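## Task

In the green crate, lay the thin slip sheet flat on the crate's floor and stand the finned metal heat sink on top of it with its fins pointing upward. Afterwards, return every tool to the stand slot it came from, release everything and pull the arm well away from the tools. The heat sink cannot be gripped with grip50 because it is too wide. Any tool locked on the arm is treated as part of the arm.

## Robot and tools

Robot: one six-joint Doosan M1013 arm with a tool changer on its wrist. It can pick up three tools from a stand: grip50 (a 50 mm two-finger gripper), grip85 (an 85 mm gripper) and cup (a suction cup). Each tool hangs in a fork-shaped slot, and the slots are 180 mm apart. A loose object may occasionally get a small push from outside.

Frames: the scene frame's origin is on the table top directly below the arm base. +z is up, and +y is to the left when facing along +x. The reported pose is the centre of the changer's flat face: end_effector_position in metres and end_effector_quat_wxyz. The face's own z axis points outward, away from the arm. Tool points in face axes, in mm: grip50 grip point (0,-25,180); grip85 (0,0,173) when closed, about 13 mm closer when open; cup rim centre (0,0,175). Both grippers close along face x.

execute_actions: "actions" is a list holding at most one item. An empty list only returns the state, with pictures. An action is {"rows": [...], "steps": n}. It has 1 to 15 rows and up to 15 steps of 1/30 s each. Each row is used for one step, and the last row repeats. An action needs at least 3 steps. A wait is {"steps": n} with n up to 300, counted from the previous result, so reply time is included. "pictures": true adds camera images.

Row layout: one flat list of 14 numbers, each in [-1,1], for the single arm, in this order: dx, dy, dz, rx, ry, rz, tool/lock, grip50_position, grip50_force_limit, grip50_speed, grip85_position, grip85_force_limit, grip85_speed, cup_suction. The first six are an offset, not a pose. They are expressed in the changer face's own axes and measured from the face pose shown in the latest result; before any such result, and for later calls in the same reply, they are measured from where the robot currently is. Every row counts from that same reference, so rows do not add up. Scale: 1.0 equals 0.6 m of travel or 180 degrees. rx, ry and rz together form a rotation vector. All-zero offsets send the arm back to the reference pose; they do not hold it still. Each control step, the commanded pose is clipped to at most 70 mm and 16 degrees from the measured pose. After an action, the arm continues only to the last clipped pose, so check the result and send the rest of the motion.

Tool numbers: lock above 0 locks the changer, below 0 unlocks it, and 0 keeps the last command; each takes about 1 s. For grip50_position, +1 is open (50 mm), the pads touch near -0.65, and -1 closes until stopped. For grip85_position, +1 is open (85 mm), the pads meet near -0.8, and -1 grips. Force limits map -1 to about 20 N and +1 to 185 N (grip50) or 235 N (grip85). Speeds map -1 to about 20 mm/s and +1 to 150 mm/s. cup_suction above 0.01 turns suction on; at or below 0.01 it vents. The value persists between actions. Gripper and cup numbers only act while tool_id names that tool and it is ready.

move: target is one 14-number row with the same offset rules. speed is in m/s, from 0.002 to 0.5 (default 0.25); rotation is capped at twice that value in rad/s. The path is straight, lasts 0.5 to 10 s and ignores obstacles. Its "move:" line reports done, off_target, moving, held or fault, plus the remaining distance. limits=paced means the sent pose was clipped; limits=held means the clearance check blocked some steps, and the arm may then speed up.

wait: seconds, 0 to 10. zoom_image: camera (cam_head_left, cam_head_right, cam_high, cam_low, cam_wrist) and region [x0,y0,x1,y1] in pixels, at most 504x504. read_manual: returns licence text only. finished_scene: scene number 1 or 2; it ends the scene for good and gives the next task.

Result lines: the state line gives pose and velocities, then joint positions and joint torques. tool_id reads grip50, grip85, cup or none. The other flags are plate_near, locked, unlocked, in_stand and unlock_refused. Tool readings show n/a while the tool starts up. The object_status codes are: 0 moving, 1 blocked while opening, 2 blocked while closing (a real grip), 3 reached target or pads met (thin objects can also show 3). position_measured is in counts. grip50 opening is about (250 - counts) x 0.202 mm. grip85 is roughly 78 = 60 mm, 130 = 40 mm, 180 = 20 mm and 230 = closed. cup_suction_measured near 1 means a good seal; cup_part_present switches to 1 at 0.50. "pose unreachable" and HELD mean the clearance check changed what was sent. "Hand target" is the pose the controller is driving toward. Three steps of each action run after its result.

Tool handling: centre the face on the plate to within about 1 mm and 1 degree, with face -y toward the fork's open side. When plate_near is 1, lock and wait for locked = 1. The gripper then cycles closed and open on its own. To remove a tool, lift it 10 to 30 mm, slide it at least 110 mm along face -y, then raise it. To return a tool, reverse that path; when in_stand is 1, stay still, unlock and wait for unlocked = 1. The fork arms sit 40 to 70 mm either side of the slot centre along face x, and their tops are 18 mm below the plate face.

Avoid: knocking or placing anything off the table (this fails the task); drops, slips and hard hits; and targets set past a contact. The arm is stiff, so contact forces build fast. A contact force of 144 N or joint overload causes a 10 s stop. Unlocking the cup releases its load. Move held objects gently. Hold the heat sink with grip85 or the cup, fins up, and keep the sheet flat under it.

Each tool is called after "Emit:" by a JSON object that holds its "method" and its "body".

## Session

Emit:
{"method": "execute_actions", "body": {"actions": []}}

Scene clock: 0.00 s of 12600.00 s.
end_effector_position=(+0.6487, -0.0242, +0.5327) locked=0 unlocked=1 plate_near=0 in_stand=0 unlock_refused=0 tool_id=none grip50_position_measured=n/a grip50_object_status=n/a grip85_position_measured=n/a grip85_object_status=n/a cup_suction_measured=n/a cup_part_present=n/a end_effector_quat_wxyz=(-0.000, +0.718, +0.696, +0.005) end_effector_velocity=(+0.000, -0.000, +0.000) end_effector_angular_velocity=(-0.000, -0.001, -0.000)
Joint positions: [-0.055  0.168  1.619 -0.     1.353 -0.053]
Joint velocities: [ 0.    -0.    -0.001 -0.     0.     0.   ]
Joint torques (N m, as the joint torque sensors report them, + toward a larger angle): no reading
Hand target: +0.649, -0.024, +0.533; -0.000, +0.718, +0.696, +0.005

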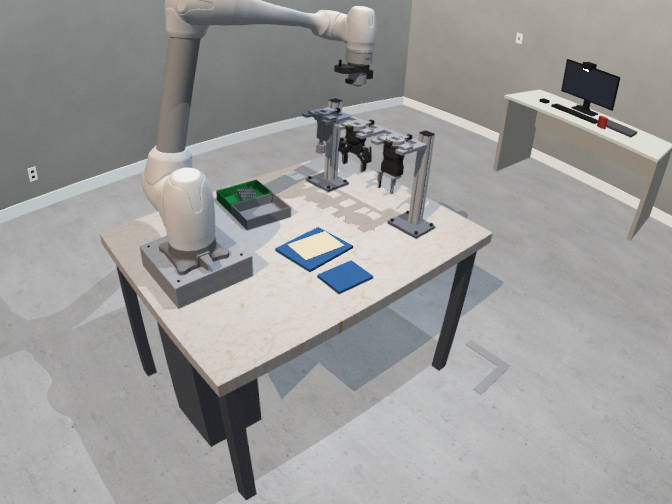

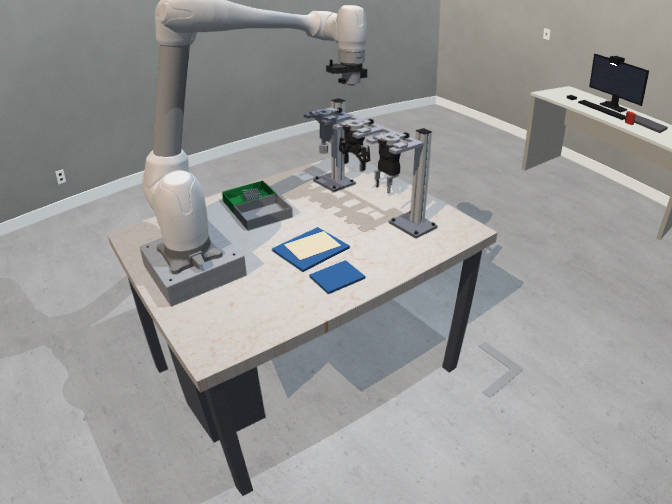

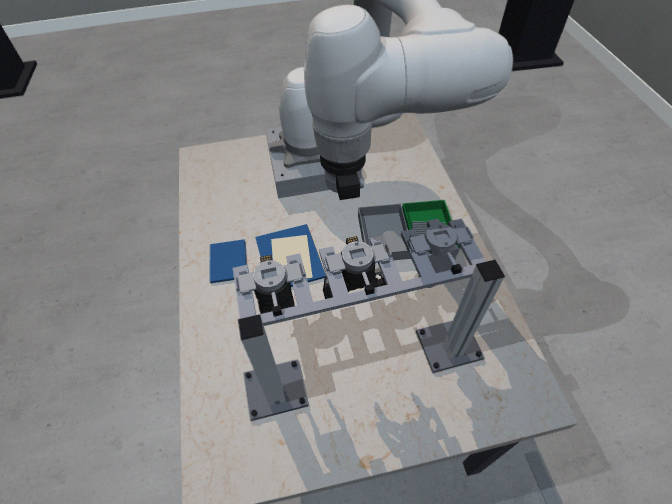

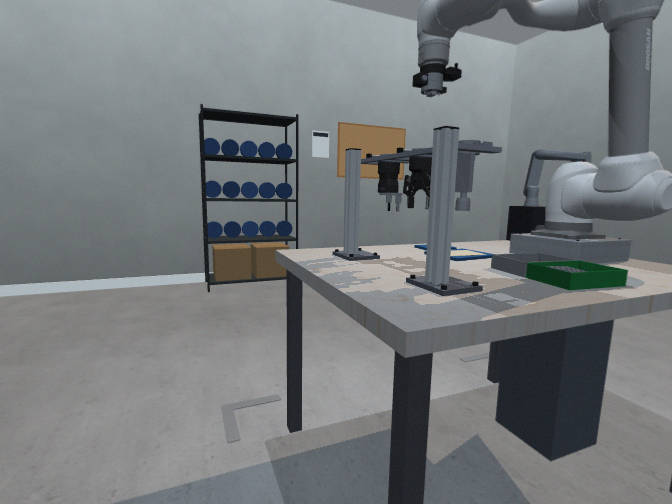

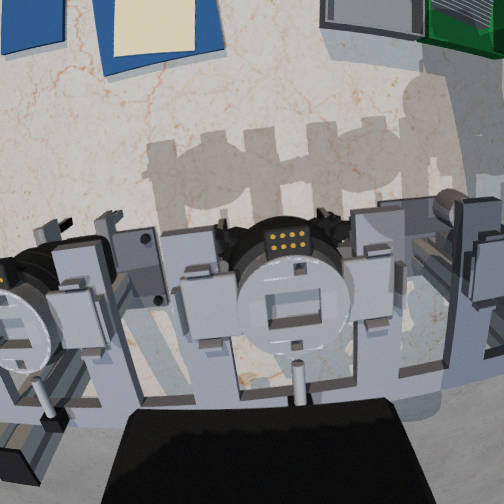

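Emit:
{"method": "zoom_image", "body": {"camera": "cam_high", "region": [200, 190, 520, 350]}}

Emit:
{"method": "zoom_image", "body": {"camera": "cam_wrist", "region": [150, 200, 450, 420]}}

Emit:
{"method": "zoom_image", "body": {"camera": "cam_head_left", "region": [200, 160, 400, 310]}}

Region (200, 190, 520, 350) of cam_high's 672x504 image, scaled by 1.575, with more detail than that image has.

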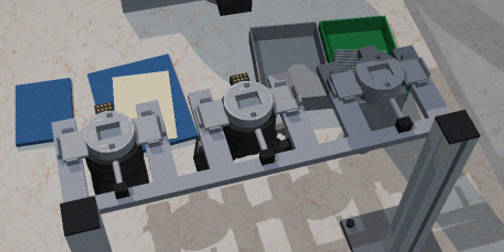

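Region (150, 200, 450, 420) of cam_wrist's 504x504 image, scaled by 1.680, with more detail than that image has; it fills the top 370 rows of this view, and the rest is white.

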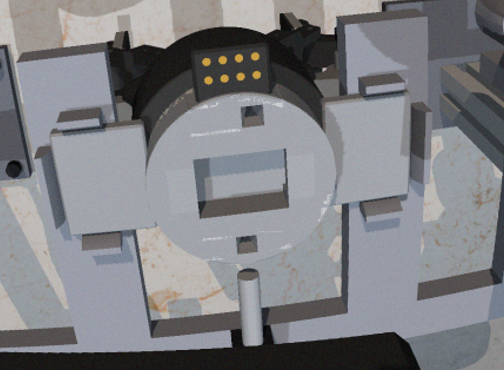

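Region (200, 160, 400, 310) of cam_head_left's 672x504 image, scaled by 2.520, with more detail than that image has; it fills the top 378 rows of this view, and the rest is white.

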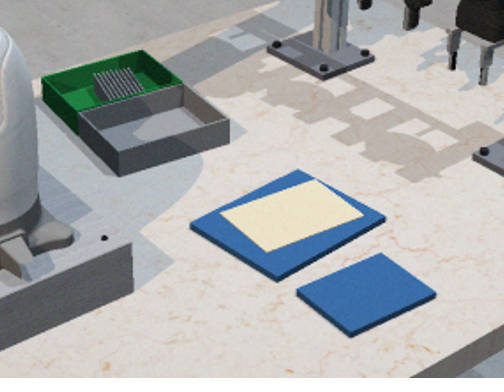

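Emit:
{"method": "move", "body": {"target": [0.0417,0.052,0.128,0.0022,-0.0022,-0.0194,0,1,0,0,1,0,0,0]}}

Scene clock: 1.97 s of 12600.00 s.
end_effector_position=(+0.6810, +0.0005, +0.4562) locked=0 unlocked=1 plate_near=0 in_stand=0 unlock_refused=0 tool_id=none grip50_position_measured=n/a grip50_object_status=n/a grip85_position_measured=n/a grip85_object_status=n/a cup_suction_measured=n/a cup_part_present=n/a end_effector_quat_wxyz=(-0.000, +0.697, +0.718, -0.000) end_effector_velocity=(-0.000, +0.000, -0.001) end_effector_angular_velocity=(+0.001, +0.002, -0.000)
Joint positions: [-0.013  0.253  1.656 -0.008  1.237 -0.071]
Joint velocities: [ 0.     0.001  0.001  0.     0.    -0.   ]
Joint torques (N m, as the joint torque sensors report them, + toward a larger angle): [ -0.57 -70.3  -45.6    3.92  -0.43  -0.02]
Hand target: +0.681, +0.000, +0.456; -0.000, +0.697, +0.718, -0.000
Off the commanded pose: 0.000 m, 0 deg.
Kept back: nothing.
move: done
camera_calibration (this result's frames):
cam_wrist: T_world_to_cam=[[0.0159371, 0.999227, 0.0359259, -0.0242933], [0.950776, -0.0262655, 0.308764, -0.729353], [0.309469, 0.0292367, -0.95046, 0.275726], [0, 0, 0, 1]] pos_world=[0.60851, -0.00294357, 0.488137]

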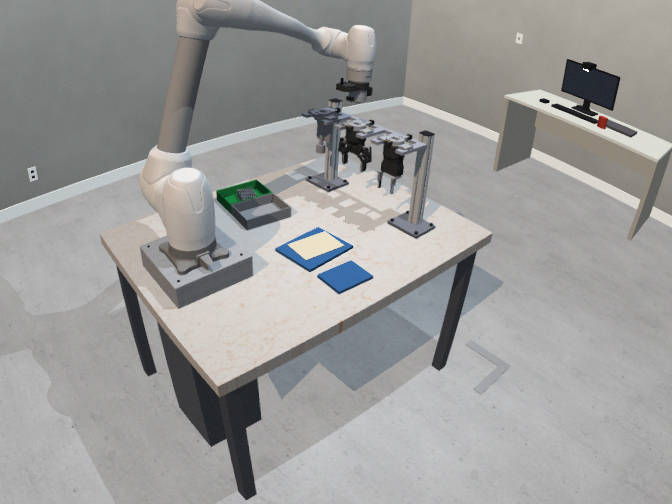

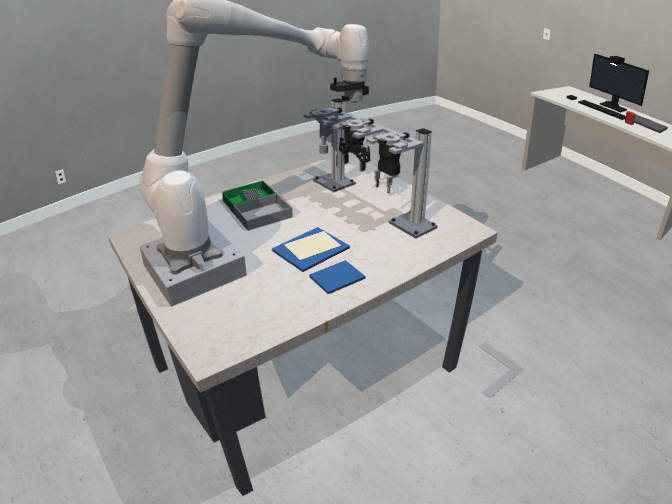

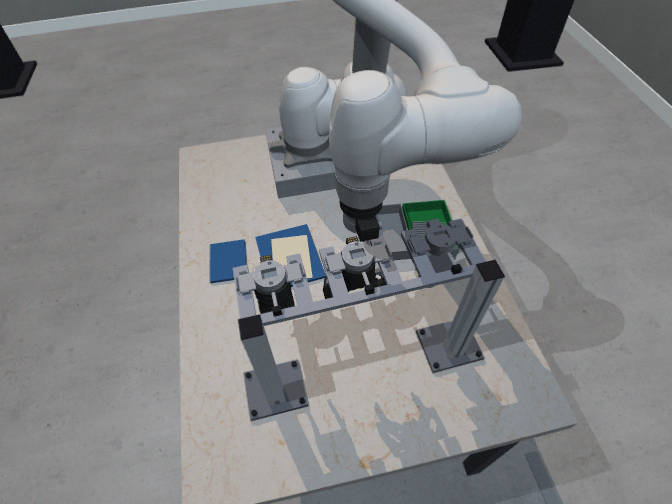

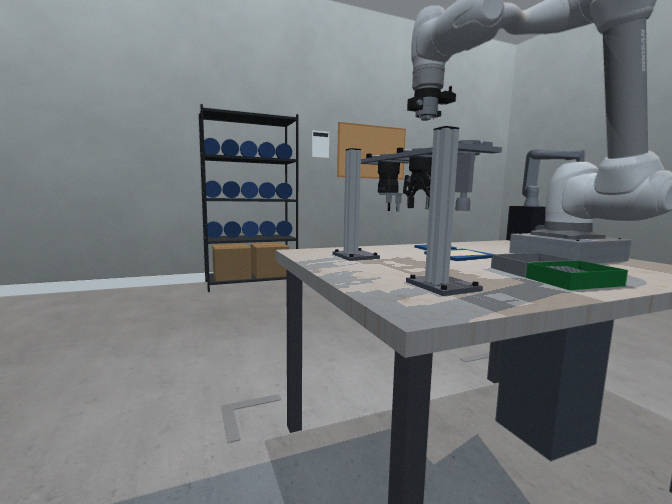

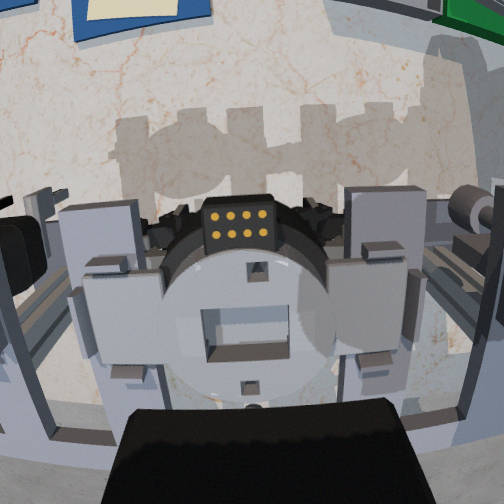

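Emit:
{"method": "zoom_image", "body": {"camera": "cam_wrist", "region": [120, 180, 372, 432]}}

Region (120, 180, 372, 432) of cam_wrist's 504x504 image, scaled by 2.000, with more detail than that image has.

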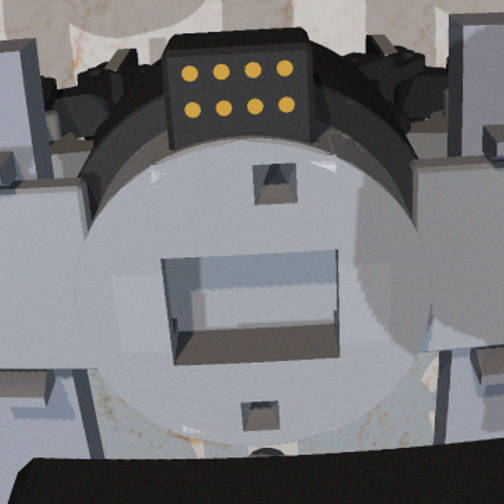

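Emit:
{"method": "zoom_image", "body": {"camera": "cam_wrist", "region": [40, 170, 208, 338]}}

Emit:
{"method": "zoom_image", "body": {"camera": "cam_wrist", "region": [300, 160, 468, 328]}}

Region (40, 170, 208, 338) of cam_wrist's 504x504 image, scaled by 3.000, with more detail than that image has.

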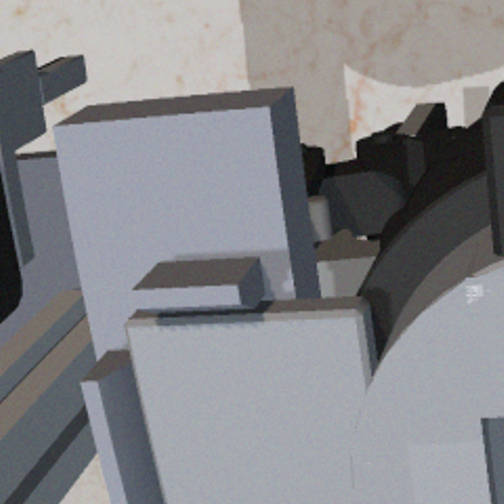

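Region (300, 160, 468, 328) of cam_wrist's 504x504 image, scaled by 3.000, with more detail than that image has.

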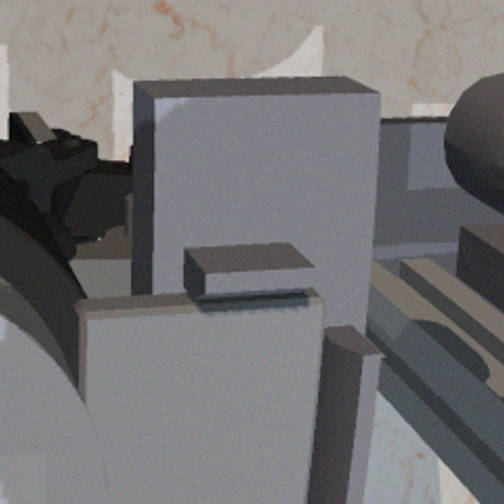

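Emit:
{"method": "move", "body": {"target": [-0.0033,0.0,0.115,0,0,-0.001,0,1,0,0,1,0,0,0], "speed": 0.15}}

Scene clock: 3.93 s of 12600.00 s.
end_effector_position=(+0.6809, -0.0015, +0.3872) locked=0 unlocked=1 plate_near=0 in_stand=0 unlock_refused=0 tool_id=none grip50_position_measured=n/a grip50_object_status=n/a grip85_position_measured=n/a grip85_object_status=n/a cup_suction_measured=n/a cup_part_present=n/a end_effector_quat_wxyz=(-0.000, +0.695, +0.719, -0.000) end_effector_velocity=(+0.000, +0.000, -0.000) end_effector_angular_velocity=(+0.000, -0.001, -0.000)
Joint positions: [-0.017  0.296  1.733 -0.008  1.117 -0.076]
Joint velocities: [-0.     0.001  0.     0.001 -0.001 -0.   ]
Joint torques (N m, as the joint torque sensors report them, + toward a larger angle): [ -2.68 -74.71 -42.79   3.59  -0.84  -0.23]
Hand target: +0.681, -0.001, +0.387; -0.000, +0.695, +0.719, -0.000
Off the commanded pose: 0.000 m, 0 deg.
Kept back: nothing.
move: done
camera_calibration (this result's frames):
cam_wrist: T_world_to_cam=[[0.012721, 0.999275, 0.0358772, -0.0176638], [0.950829, -0.0231929, 0.308847, -0.708104], [0.309455, 0.0301843, -0.950435, 0.210249], [0, 0, 0, 1]] pos_world=[0.608448, -0.0051182, 0.419158]

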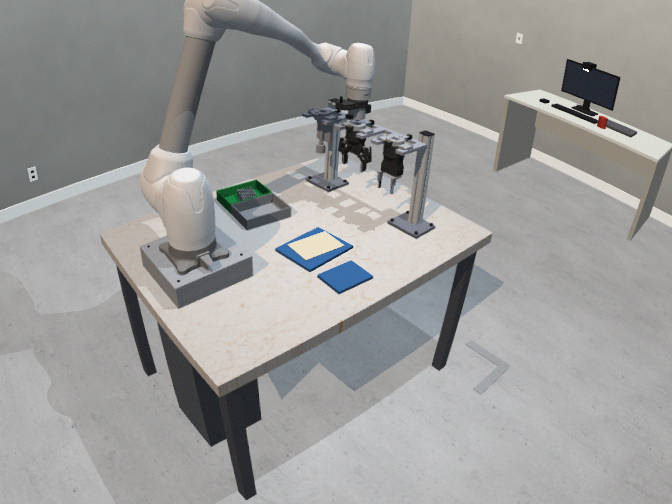

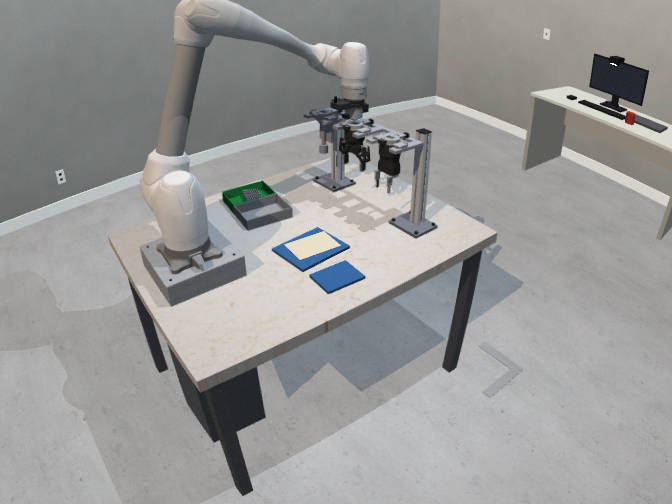

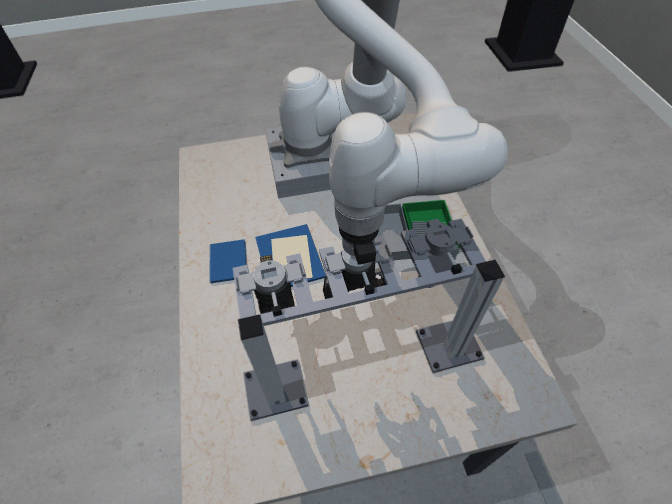

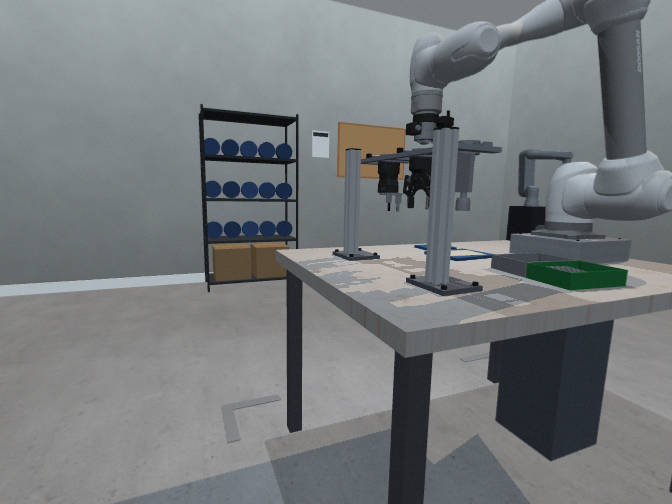

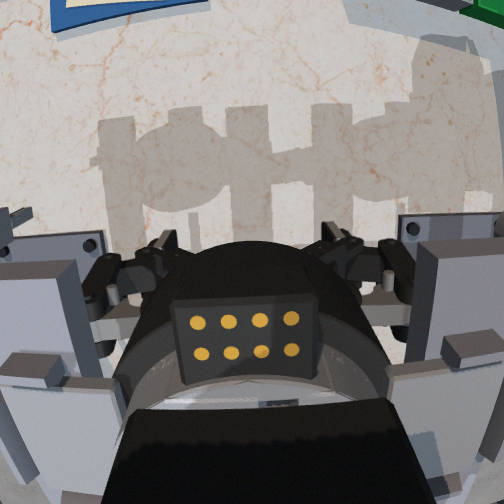

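Emit:
{"method": "zoom_image", "body": {"camera": "cam_wrist", "region": [0, 220, 252, 472]}}

Emit:
{"method": "zoom_image", "body": {"camera": "cam_wrist", "region": [252, 220, 504, 472]}}

Region (0, 220, 252, 472) of cam_wrist's 504x504 image, scaled by 2.000, with more detail than that image has.

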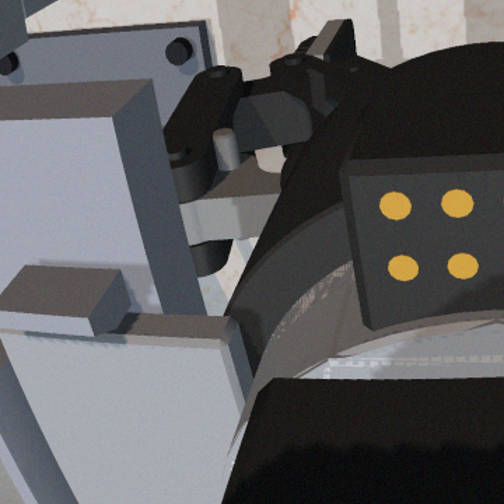

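Region (252, 220, 504, 472) of cam_wrist's 504x504 image, scaled by 2.000, with more detail than that image has.

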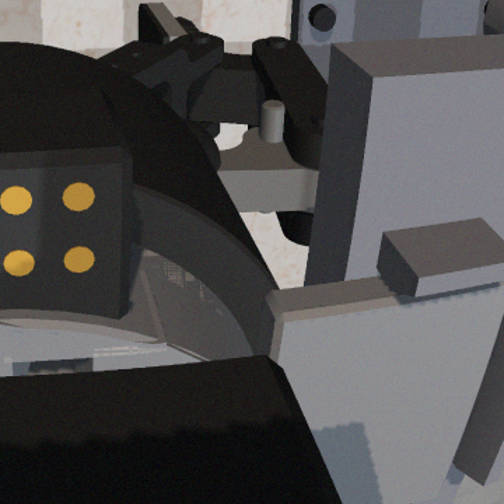

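Emit:
{"method": "move", "body": {"target": [-0.0023,0.0025,0.02,0,0,-0.0033,0,1,0,0,1,0,0,0], "speed": 0.03}}

Emit:
{"method": "zoom_image", "body": {"camera": "cam_wrist", "region": [0, 252, 252, 504]}}

Emit:
{"method": "zoom_image", "body": {"camera": "cam_wrist", "region": [252, 252, 504, 504]}}

Emit:
{"method": "zoom_image", "body": {"camera": "cam_low", "region": [370, 100, 510, 200]}}

Scene clock: 5.50 s of 12600.00 s.
end_effector_position=(+0.6824, -0.0028, +0.3752) locked=0 unlocked=1 plate_near=0 in_stand=0 unlock_refused=0 tool_id=none grip50_position_measured=n/a grip50_object_status=n/a grip85_position_measured=n/a grip85_object_status=n/a cup_suction_measured=n/a cup_part_present=n/a end_effector_quat_wxyz=(-0.000, +0.692, +0.722, -0.000) end_effector_velocity=(-0.000, +0.000, -0.000) end_effector_angular_velocity=(+0.000, +0.001, +0.000)
Joint positions: [-0.019  0.307  1.742 -0.009  1.097 -0.089]
Joint velocities: [ 0.    -0.     0.     0.     0.001 -0.   ]
Joint torques (N m, as the joint torque sensors report them, + toward a larger angle): [ -1.51 -76.02 -42.28   3.49  -0.47  -0.1 ]
Hand target: +0.682, -0.003, +0.375; -0.000, +0.692, +0.722, -0.000
Off the commanded pose: 0.000 m, 0 deg.
Kept back: nothing.
move: done
camera_calibration (this result's frames):
cam_wrist: T_world_to_cam=[[0.0023603, 0.999353, 0.0358873, -0.00886388], [0.951011, -0.0133378, 0.308868, -0.705982], [0.309147, 0.0334002, -0.950427, 0.198634], [0, 0, 0, 1]] pos_world=[0.61001, -0.00719249, 0.407161]

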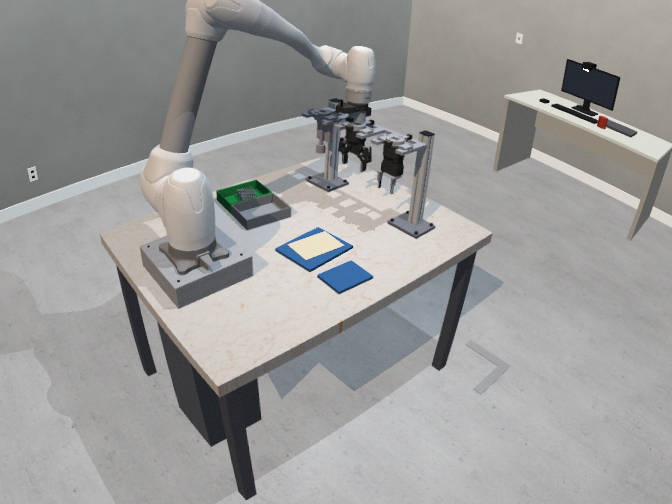

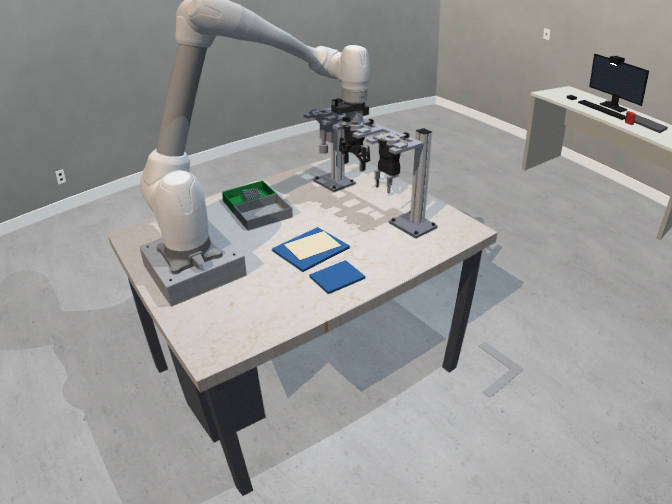

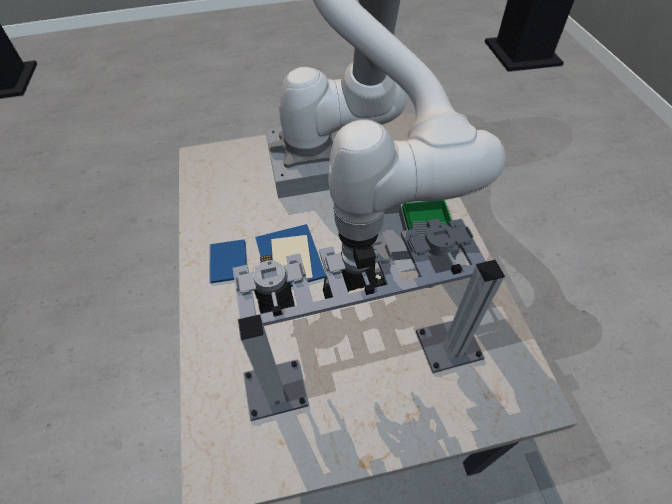

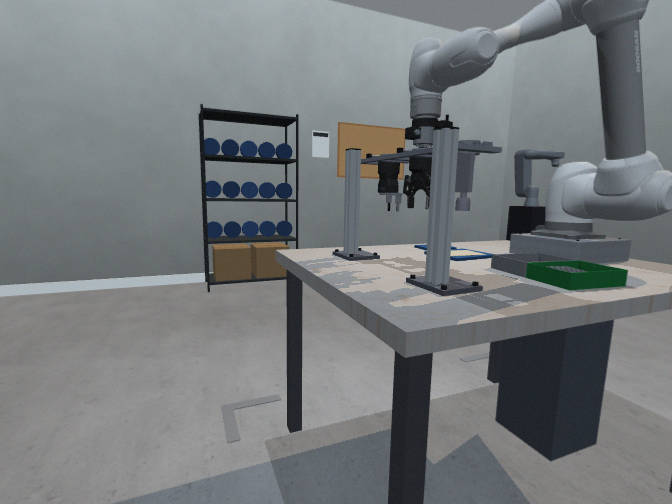

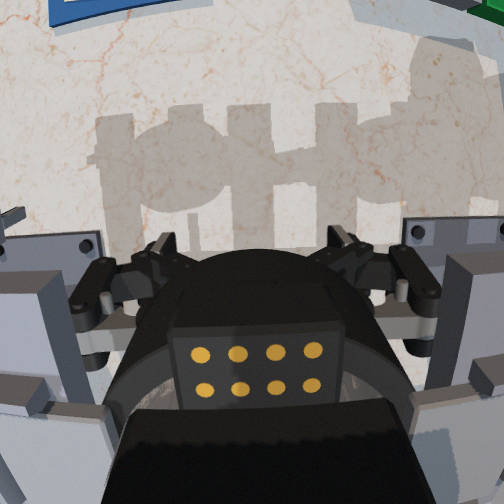

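Region (0, 252, 252, 504) of cam_wrist's 504x504 image, scaled by 2.000, with more detail than that image has.

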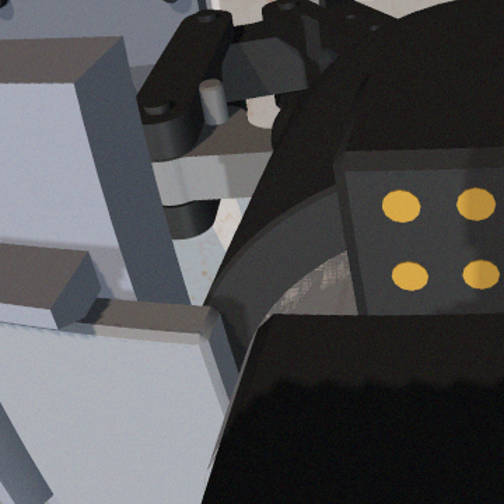

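Region (252, 252, 504, 504) of cam_wrist's 504x504 image, scaled by 2.000, with more detail than that image has.

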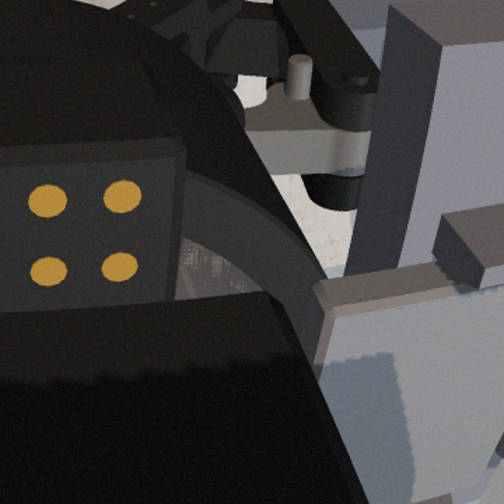

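Region (370, 100, 510, 200) of cam_low's 672x504 image, scaled by 3.600, with more detail than that image has; it fills the top 360 rows of this view, and the rest is white.

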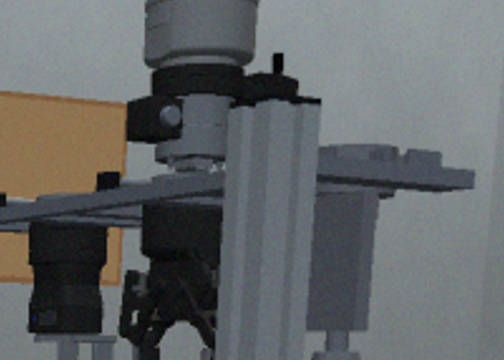

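Emit:
{"method": "zoom_image", "body": {"camera": "cam_head_right", "region": [320, 85, 390, 145]}}

Emit:
{"method": "zoom_image", "body": {"camera": "cam_low", "region": [395, 115, 455, 165]}}

Region (320, 85, 390, 145) of cam_head_right's 672x504 image, scaled by 7.200, with more detail than that image has; it fills the top 432 rows of this view, and the rest is white.

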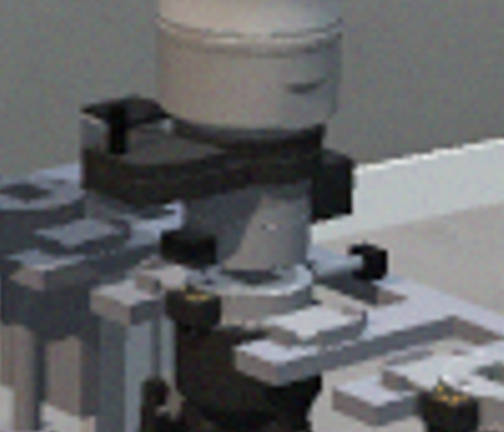

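Region (395, 115, 455, 165) of cam_low's 672x504 image, scaled by 8.400, with more detail than that image has.

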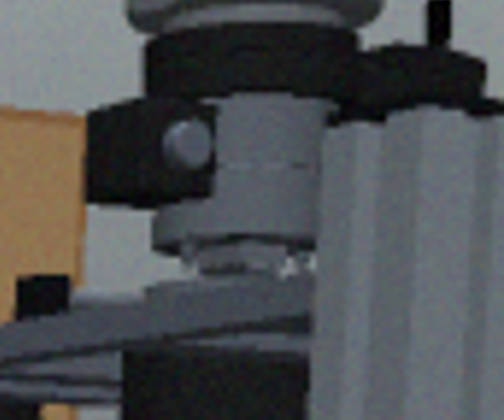

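Emit:
{"method": "move", "body": {"target": [0,0.0045,0,0,0,0,0,1,0,0,1,0,0,0], "speed": 0.02}}

Emit:
{"method": "zoom_image", "body": {"camera": "cam_head_right", "region": [320, 85, 390, 145]}}

Emit:
{"method": "zoom_image", "body": {"camera": "cam_low", "region": [395, 115, 455, 165]}}

Scene clock: 6.80 s of 12600.00 s.
end_effector_position=(+0.6851, -0.0027, +0.3752) locked=0 unlocked=1 plate_near=0 in_stand=0 unlock_refused=0 tool_id=none grip50_position_measured=n/a grip50_object_status=n/a grip85_position_measured=n/a grip85_object_status=n/a cup_suction_measured=n/a cup_part_present=n/a end_effector_quat_wxyz=(-0.000, +0.692, +0.722, -0.000) end_effector_velocity=(+0.000, +0.000, +0.000) end_effector_angular_velocity=(+0.001, -0.001, -0.000)
Joint positions: [-0.019  0.311  1.737 -0.009  1.099 -0.088]
Joint velocities: [ 0.    -0.    -0.001  0.001  0.     0.   ]
Joint torques (N m, as the joint torque sensors report them, + toward a larger angle): [ -1.21 -75.25 -42.53   3.57  -0.64  -0.08]
Hand target: +0.685, -0.003, +0.375; -0.000, +0.692, +0.722, -0.000
Off the commanded pose: 0.000 m, 0 deg.
Kept back: nothing.
move: done
camera_calibration (this result's frames):
cam_wrist: T_world_to_cam=[[0.00236377, 0.999354, 0.0358698, -0.00896243], [0.951011, -0.0133356, 0.308868, -0.70854], [0.309147, 0.0333825, -0.950428, 0.197792], [0, 0, 0, 1]] pos_world=[0.612704, -0.00709497, 0.407154]

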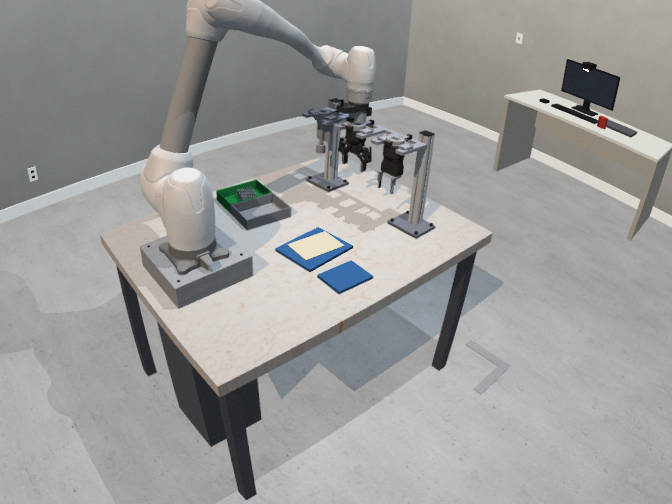

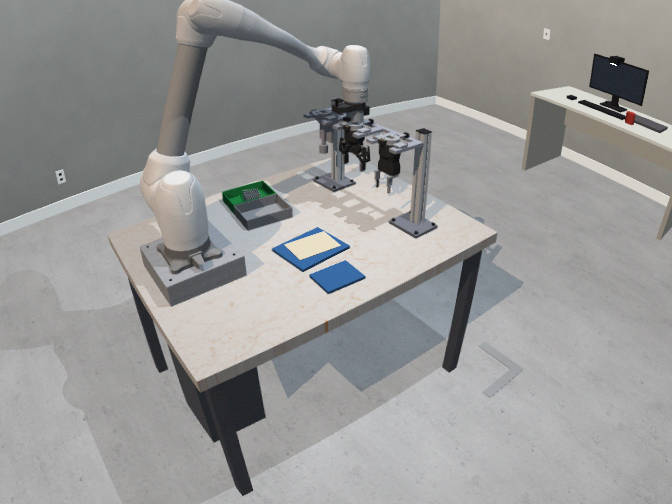

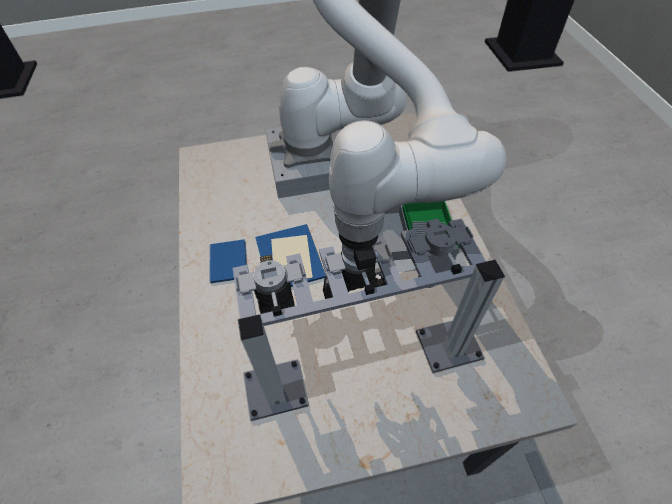

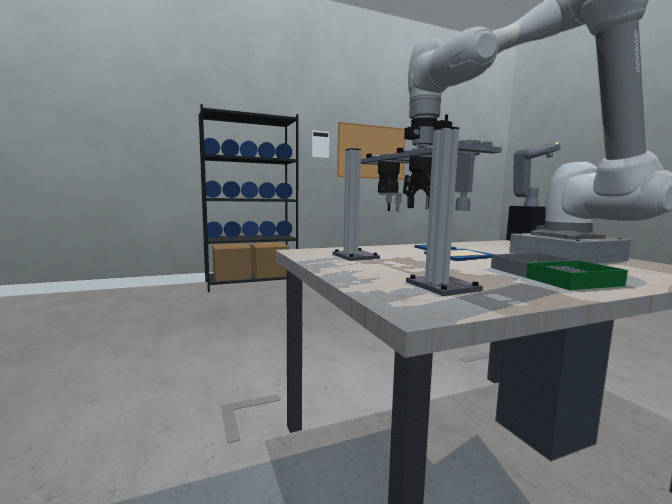

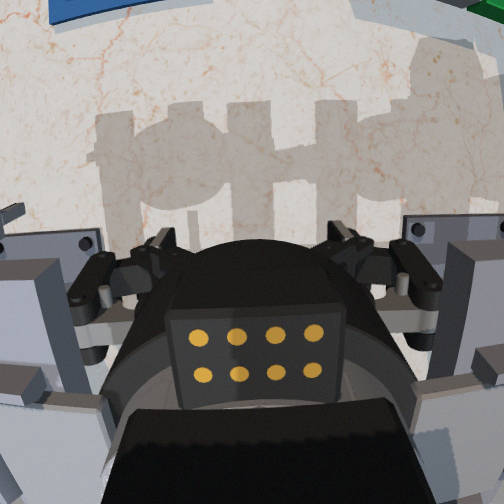

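Region (320, 85, 390, 145) of cam_head_right's 672x504 image, scaled by 7.200, with more detail than that image has; it fills the top 432 rows of this view, and the rest is white.

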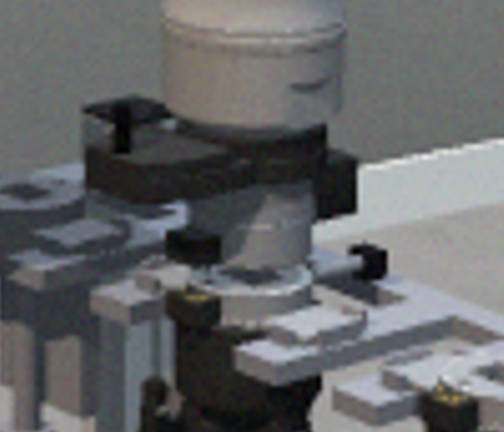

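Region (395, 115, 455, 165) of cam_low's 672x504 image, scaled by 8.400, with more detail than that image has.

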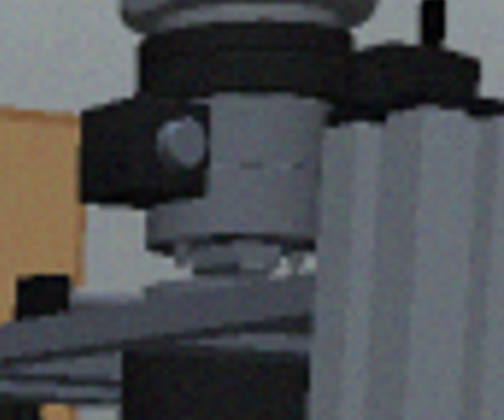

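Emit:
{"method": "execute_actions", "body": {"actions": [{"rows":[[0,0,0.001,0,0,0,0,1,0,0,1,0,0,0],[0,0,0.002,0,0,0,0,1,0,0,1,0,0,0],[0,0,0.003,0,0,0,0,1,0,0,1,0,0,0],[0,0,0.004,0,0,0,0,1,0,0,1,0,0,0],[0,0,0.005,0,0,0,0,1,0,0,1,0,0,0],[0,0,0.006,0,0,0,0,1,0,0,1,0,0,0],[0,0,0.007,0,0,0,0,1,0,0,1,0,0,0],[0,0,0.008,0,0,0,0,1,0,0,1,0,0,0],[0,0,0.009,0,0,0,0,1,0,0,1,0,0,0],[0,0,0.010,0,0,0,0,1,0,0,1,0,0,0]],"steps":15}]}}

Scene clock: 7.37 s of 12600.00 s.
end_effector_position=(+0.6851, -0.0027, +0.3693) locked=0 unlocked=1 plate_near=0 in_stand=0 unlock_refused=0 tool_id=none grip50_position_measured=n/a grip50_object_status=n/a grip85_position_measured=n/a grip85_object_status=n/a cup_suction_measured=n/a cup_part_present=n/a end_effector_quat_wxyz=(-0.000, +0.692, +0.722, -0.000) end_effector_velocity=(+0.001, +0.000, -0.003) end_effector_angular_velocity=(+0.000, -0.002, -0.000)
Joint positions: [-0.019  0.315  1.742 -0.009  1.088 -0.088]
Joint velocities: [ 0.     0.002  0.002  0.    -0.006  0.   ]
Joint torques (N m, as the joint torque sensors report them, + toward a larger angle): [ -2.34 -79.51 -43.7    3.64  -0.39  -0.01]
Steps of this call (steps 1 to 5: nothing new was sent; steps 6 to 17: the first 12 steps of this action). Readings (end_effector_position | what the end effector reports):
6: (+0.6851, -0.0027, +0.3751) | locked=0 unlocked=1 plate_near=0 in_stand=0 unlock_refused=0 tool_id=none grip50_position_measured=n/a grip50_object_status=n/a grip85_position_measured=n/a grip85_object_status=n/a cup_suction_measured=n/a cup_part_present=n/a
7: (+0.6852, -0.0027, +0.3749) | locked=0 unlocked=1 plate_near=0 in_stand=0 unlock_refused=0 tool_id=none grip50_position_measured=n/a grip50_object_status=n/a grip85_position_measured=n/a grip85_object_status=n/a cup_suction_measured=n/a cup_part_present=n/a
9: (+0.6852, -0.0027, +0.3737) | locked=0 unlocked=1 plate_near=0 in_stand=0 unlock_refused=0 tool_id=none grip50_position_measured=n/a grip50_object_status=n/a grip85_position_measured=n/a grip85_object_status=n/a cup_suction_measured=n/a cup_part_present=n/a
13: (+0.6851, -0.0027, +0.3713) | locked=0 unlocked=1 plate_near=0 in_stand=0 unlock_refused=0 tool_id=none grip50_position_measured=n/a grip50_object_status=n/a grip85_position_measured=n/a grip85_object_status=n/a cup_suction_measured=n/a cup_part_present=n/a
17: the state above

Emit:
{"method": "execute_actions", "body": {"actions": [{"rows":[[0,0,0.001,0,0,0,0,1,0,0,1,0,0,0],[0,0,0.002,0,0,0,0,1,0,0,1,0,0,0],[0,0,0.003,0,0,0,0,1,0,0,1,0,0,0],[0,0,0.004,0,0,0,0,1,0,0,1,0,0,0],[0,0,0.005,0,0,0,0,1,0,0,1,0,0,0],[0,0,0.006,0,0,0,0,1,0,0,1,0,0,0],[0,0,0.007,0,0,0,0,1,0,0,1,0,0,0]],"steps":14}]}}

Scene clock: 7.83 s of 12600.00 s.
end_effector_position=(+0.6851, -0.0026, +0.3651) locked=0 unlocked=1 plate_near=0 in_stand=1 unlock_refused=0 tool_id=none grip50_position_measured=n/a grip50_object_status=n/a grip85_position_measured=n/a grip85_object_status=n/a cup_suction_measured=n/a cup_part_present=n/a end_effector_quat_wxyz=(-0.000, +0.692, +0.722, -0.000) end_effector_velocity=(+0.001, +0.000, -0.000) end_effector_angular_velocity=(+0.001, -0.001, -0.000)
Joint positions: [-0.019  0.318  1.746 -0.009  1.081 -0.088]
Joint velocities: [-0.     0.    -0.     0.001 -0.001  0.   ]
Joint torques (N m, as the joint torque sensors report them, + toward a larger angle): [ -1.62 -76.33 -42.41   3.7   -0.63  -0.32]
Off your previous action's commanded pose: 0.000 m, 0 deg at its last step (step 3 of this call).
Steps of this call (steps 1 to 3: the last 3 steps of your previous action; steps 4 to 14: the first 11 steps of this action). Readings (end_effector_position | what the end effector reports):
4: (+0.6851, -0.0027, +0.3691) | locked=0 unlocked=1 plate_near=0 in_stand=0 unlock_refused=0 tool_id=none grip50_position_measured=n/a grip50_object_status=n/a grip85_position_measured=n/a grip85_object_status=n/a cup_suction_measured=n/a cup_part_present=n/a
5: (+0.6851, -0.0027, +0.3688) | locked=0 unlocked=1 plate_near=0 in_stand=0 unlock_refused=0 tool_id=none grip50_position_measured=n/a grip50_object_status=n/a grip85_position_measured=n/a grip85_object_status=n/a cup_suction_measured=n/a cup_part_present=n/a
7: (+0.6851, -0.0026, +0.3677) | locked=0 unlocked=1 plate_near=0 in_stand=0 unlock_refused=0 tool_id=none grip50_position_measured=n/a grip50_object_status=n/a grip85_position_measured=n/a grip85_object_status=n/a cup_suction_measured=n/a cup_part_present=n/a
11: (+0.6851, -0.0026, +0.3654) | locked=0 unlocked=1 plate_near=0 in_stand=1 unlock_refused=0 tool_id=none grip50_position_measured=n/a grip50_object_status=n/a grip85_position_measured=n/a grip85_object_status=n/a cup_suction_measured=n/a cup_part_present=n/a
14: the state above

Emit:
{"method": "execute_actions", "body": {"actions": [{"rows":[[0,0,0.0007,0,0,0,0,1,0,0,1,0,0,0],[0,0,0.0014,0,0,0,0,1,0,0,1,0,0,0],[0,0,0.0021,0,0,0,0,1,0,0,1,0,0,0],[0,0,0.0028,0,0,0,0,1,0,0,1,0,0,0],[0,0,0.0035,0,0,0,0,1,0,0,1,0,0,0],[0,0,0.0042,0,0,0,0,1,0,0,1,0,0,0]],"steps":13}]}}

Scene clock: 8.27 s of 12600.00 s.
end_effector_position=(+0.6851, -0.0026, +0.3626) locked=0 unlocked=1 plate_near=0 in_stand=1 unlock_refused=0 tool_id=none grip50_position_measured=n/a grip50_object_status=n/a grip85_position_measured=n/a grip85_object_status=n/a cup_suction_measured=n/a cup_part_present=n/a end_effector_quat_wxyz=(-0.000, +0.692, +0.722, -0.000) end_effector_velocity=(+0.000, +0.000, +0.000) end_effector_angular_velocity=(-0.000, -0.001, +0.000)
Joint positions: [-0.019  0.32   1.749 -0.009  1.077 -0.088]
Joint velocities: [ 0.    -0.    -0.001 -0.     0.    -0.   ]
Joint torques (N m, as the joint torque sensors report them, + toward a larger angle): [  0.72 -74.   -42.22   4.1   -0.43  -0.21]
Off your previous action's commanded pose: 0.000 m, 0 deg at its last step (step 3 of this call).
Steps of this call (steps 1 to 3: the last 3 steps of your previous action; steps 4 to 13: the first 10 steps of this action). Readings (end_effector_position | what the end effector reports):
4: (+0.6851, -0.0026, +0.3650) | locked=0 unlocked=1 plate_near=0 in_stand=1 unlock_refused=0 tool_id=none grip50_position_measured=n/a grip50_object_status=n/a grip85_position_measured=n/a grip85_object_status=n/a cup_suction_measured=n/a cup_part_present=n/a
5: (+0.6851, -0.0026, +0.3648) | locked=0 unlocked=1 plate_near=0 in_stand=1 unlock_refused=0 tool_id=none grip50_position_measured=n/a grip50_object_status=n/a grip85_position_measured=n/a grip85_object_status=n/a cup_suction_measured=n/a cup_part_present=n/a
7: (+0.6851, -0.0026, +0.3640) | locked=0 unlocked=1 plate_near=0 in_stand=1 unlock_refused=0 tool_id=none grip50_position_measured=n/a grip50_object_status=n/a grip85_position_measured=n/a grip85_object_status=n/a cup_suction_measured=n/a cup_part_present=n/a
11: (+0.6851, -0.0026, +0.3626) | locked=0 unlocked=1 plate_near=0 in_stand=1 unlock_refused=0 tool_id=none grip50_position_measured=n/a grip50_object_status=n/a grip85_position_measured=n/a grip85_object_status=n/a cup_suction_measured=n/a cup_part_present=n/a
13: the state above

Emit:
{"method": "execute_actions", "body": {"actions": [{"rows":[[0,0,0.0005,0,0,0,0,1,0,0,1,0,0,0],[0,0,0.001,0,0,0,0,1,0,0,1,0,0,0],[0,0,0.0015,0,0,0,0,1,0,0,1,0,0,0],[0,0,0.002,0,0,0,0,1,0,0,1,0,0,0]],"steps":11}]}}

Scene clock: 8.67 s of 12600.00 s.
end_effector_position=(+0.6851, -0.0026, +0.3615) locked=0 unlocked=1 plate_near=1 in_stand=1 unlock_refused=0 tool_id=none grip50_position_measured=n/a grip50_object_status=n/a grip85_position_measured=n/a grip85_object_status=n/a cup_suction_measured=n/a cup_part_present=n/a end_effector_quat_wxyz=(-0.000, +0.692, +0.722, -0.000) end_effector_velocity=(-0.001, +0.000, -0.001) end_effector_angular_velocity=(+0.001, +0.001, -0.000)
Joint positions: [-0.019  0.321  1.75  -0.009  1.075 -0.088]
Joint velocities: [-0.    -0.     0.001  0.001 -0.    -0.   ]
Joint torques (N m, as the joint torque sensors report them, + toward a larger angle): [ -2.23 -67.49 -38.23   3.67  -0.39  -0.02]
Off your previous action's commanded pose: 0.000 m, 0 deg at its last step (step 3 of this call).
Steps of this call (steps 1 to 3: the last 3 steps of your previous action; step 4: nothing new was sent; steps 5 to 12: the first 8 steps of this action). Readings (end_effector_position | what the end effector reports):
5: (+0.6851, -0.0026, +0.3625) | locked=0 unlocked=1 plate_near=0 in_stand=1 unlock_refused=0 tool_id=none grip50_position_measured=n/a grip50_object_status=n/a grip85_position_measured=n/a grip85_object_status=n/a cup_suction_measured=n/a cup_part_present=n/a
6: (+0.6851, -0.0026, +0.3624) | locked=0 unlocked=1 plate_near=1 in_stand=1 unlock_refused=0 tool_id=none grip50_position_measured=n/a grip50_object_status=n/a grip85_position_measured=n/a grip85_object_status=n/a cup_suction_measured=n/a cup_part_present=n/a
8: (+0.6851, -0.0026, +0.3618) | locked=0 unlocked=1 plate_near=1 in_stand=1 unlock_refused=0 tool_id=none grip50_position_measured=n/a grip50_object_status=n/a grip85_position_measured=n/a grip85_object_status=n/a cup_suction_measured=n/a cup_part_present=n/a
12: the state above


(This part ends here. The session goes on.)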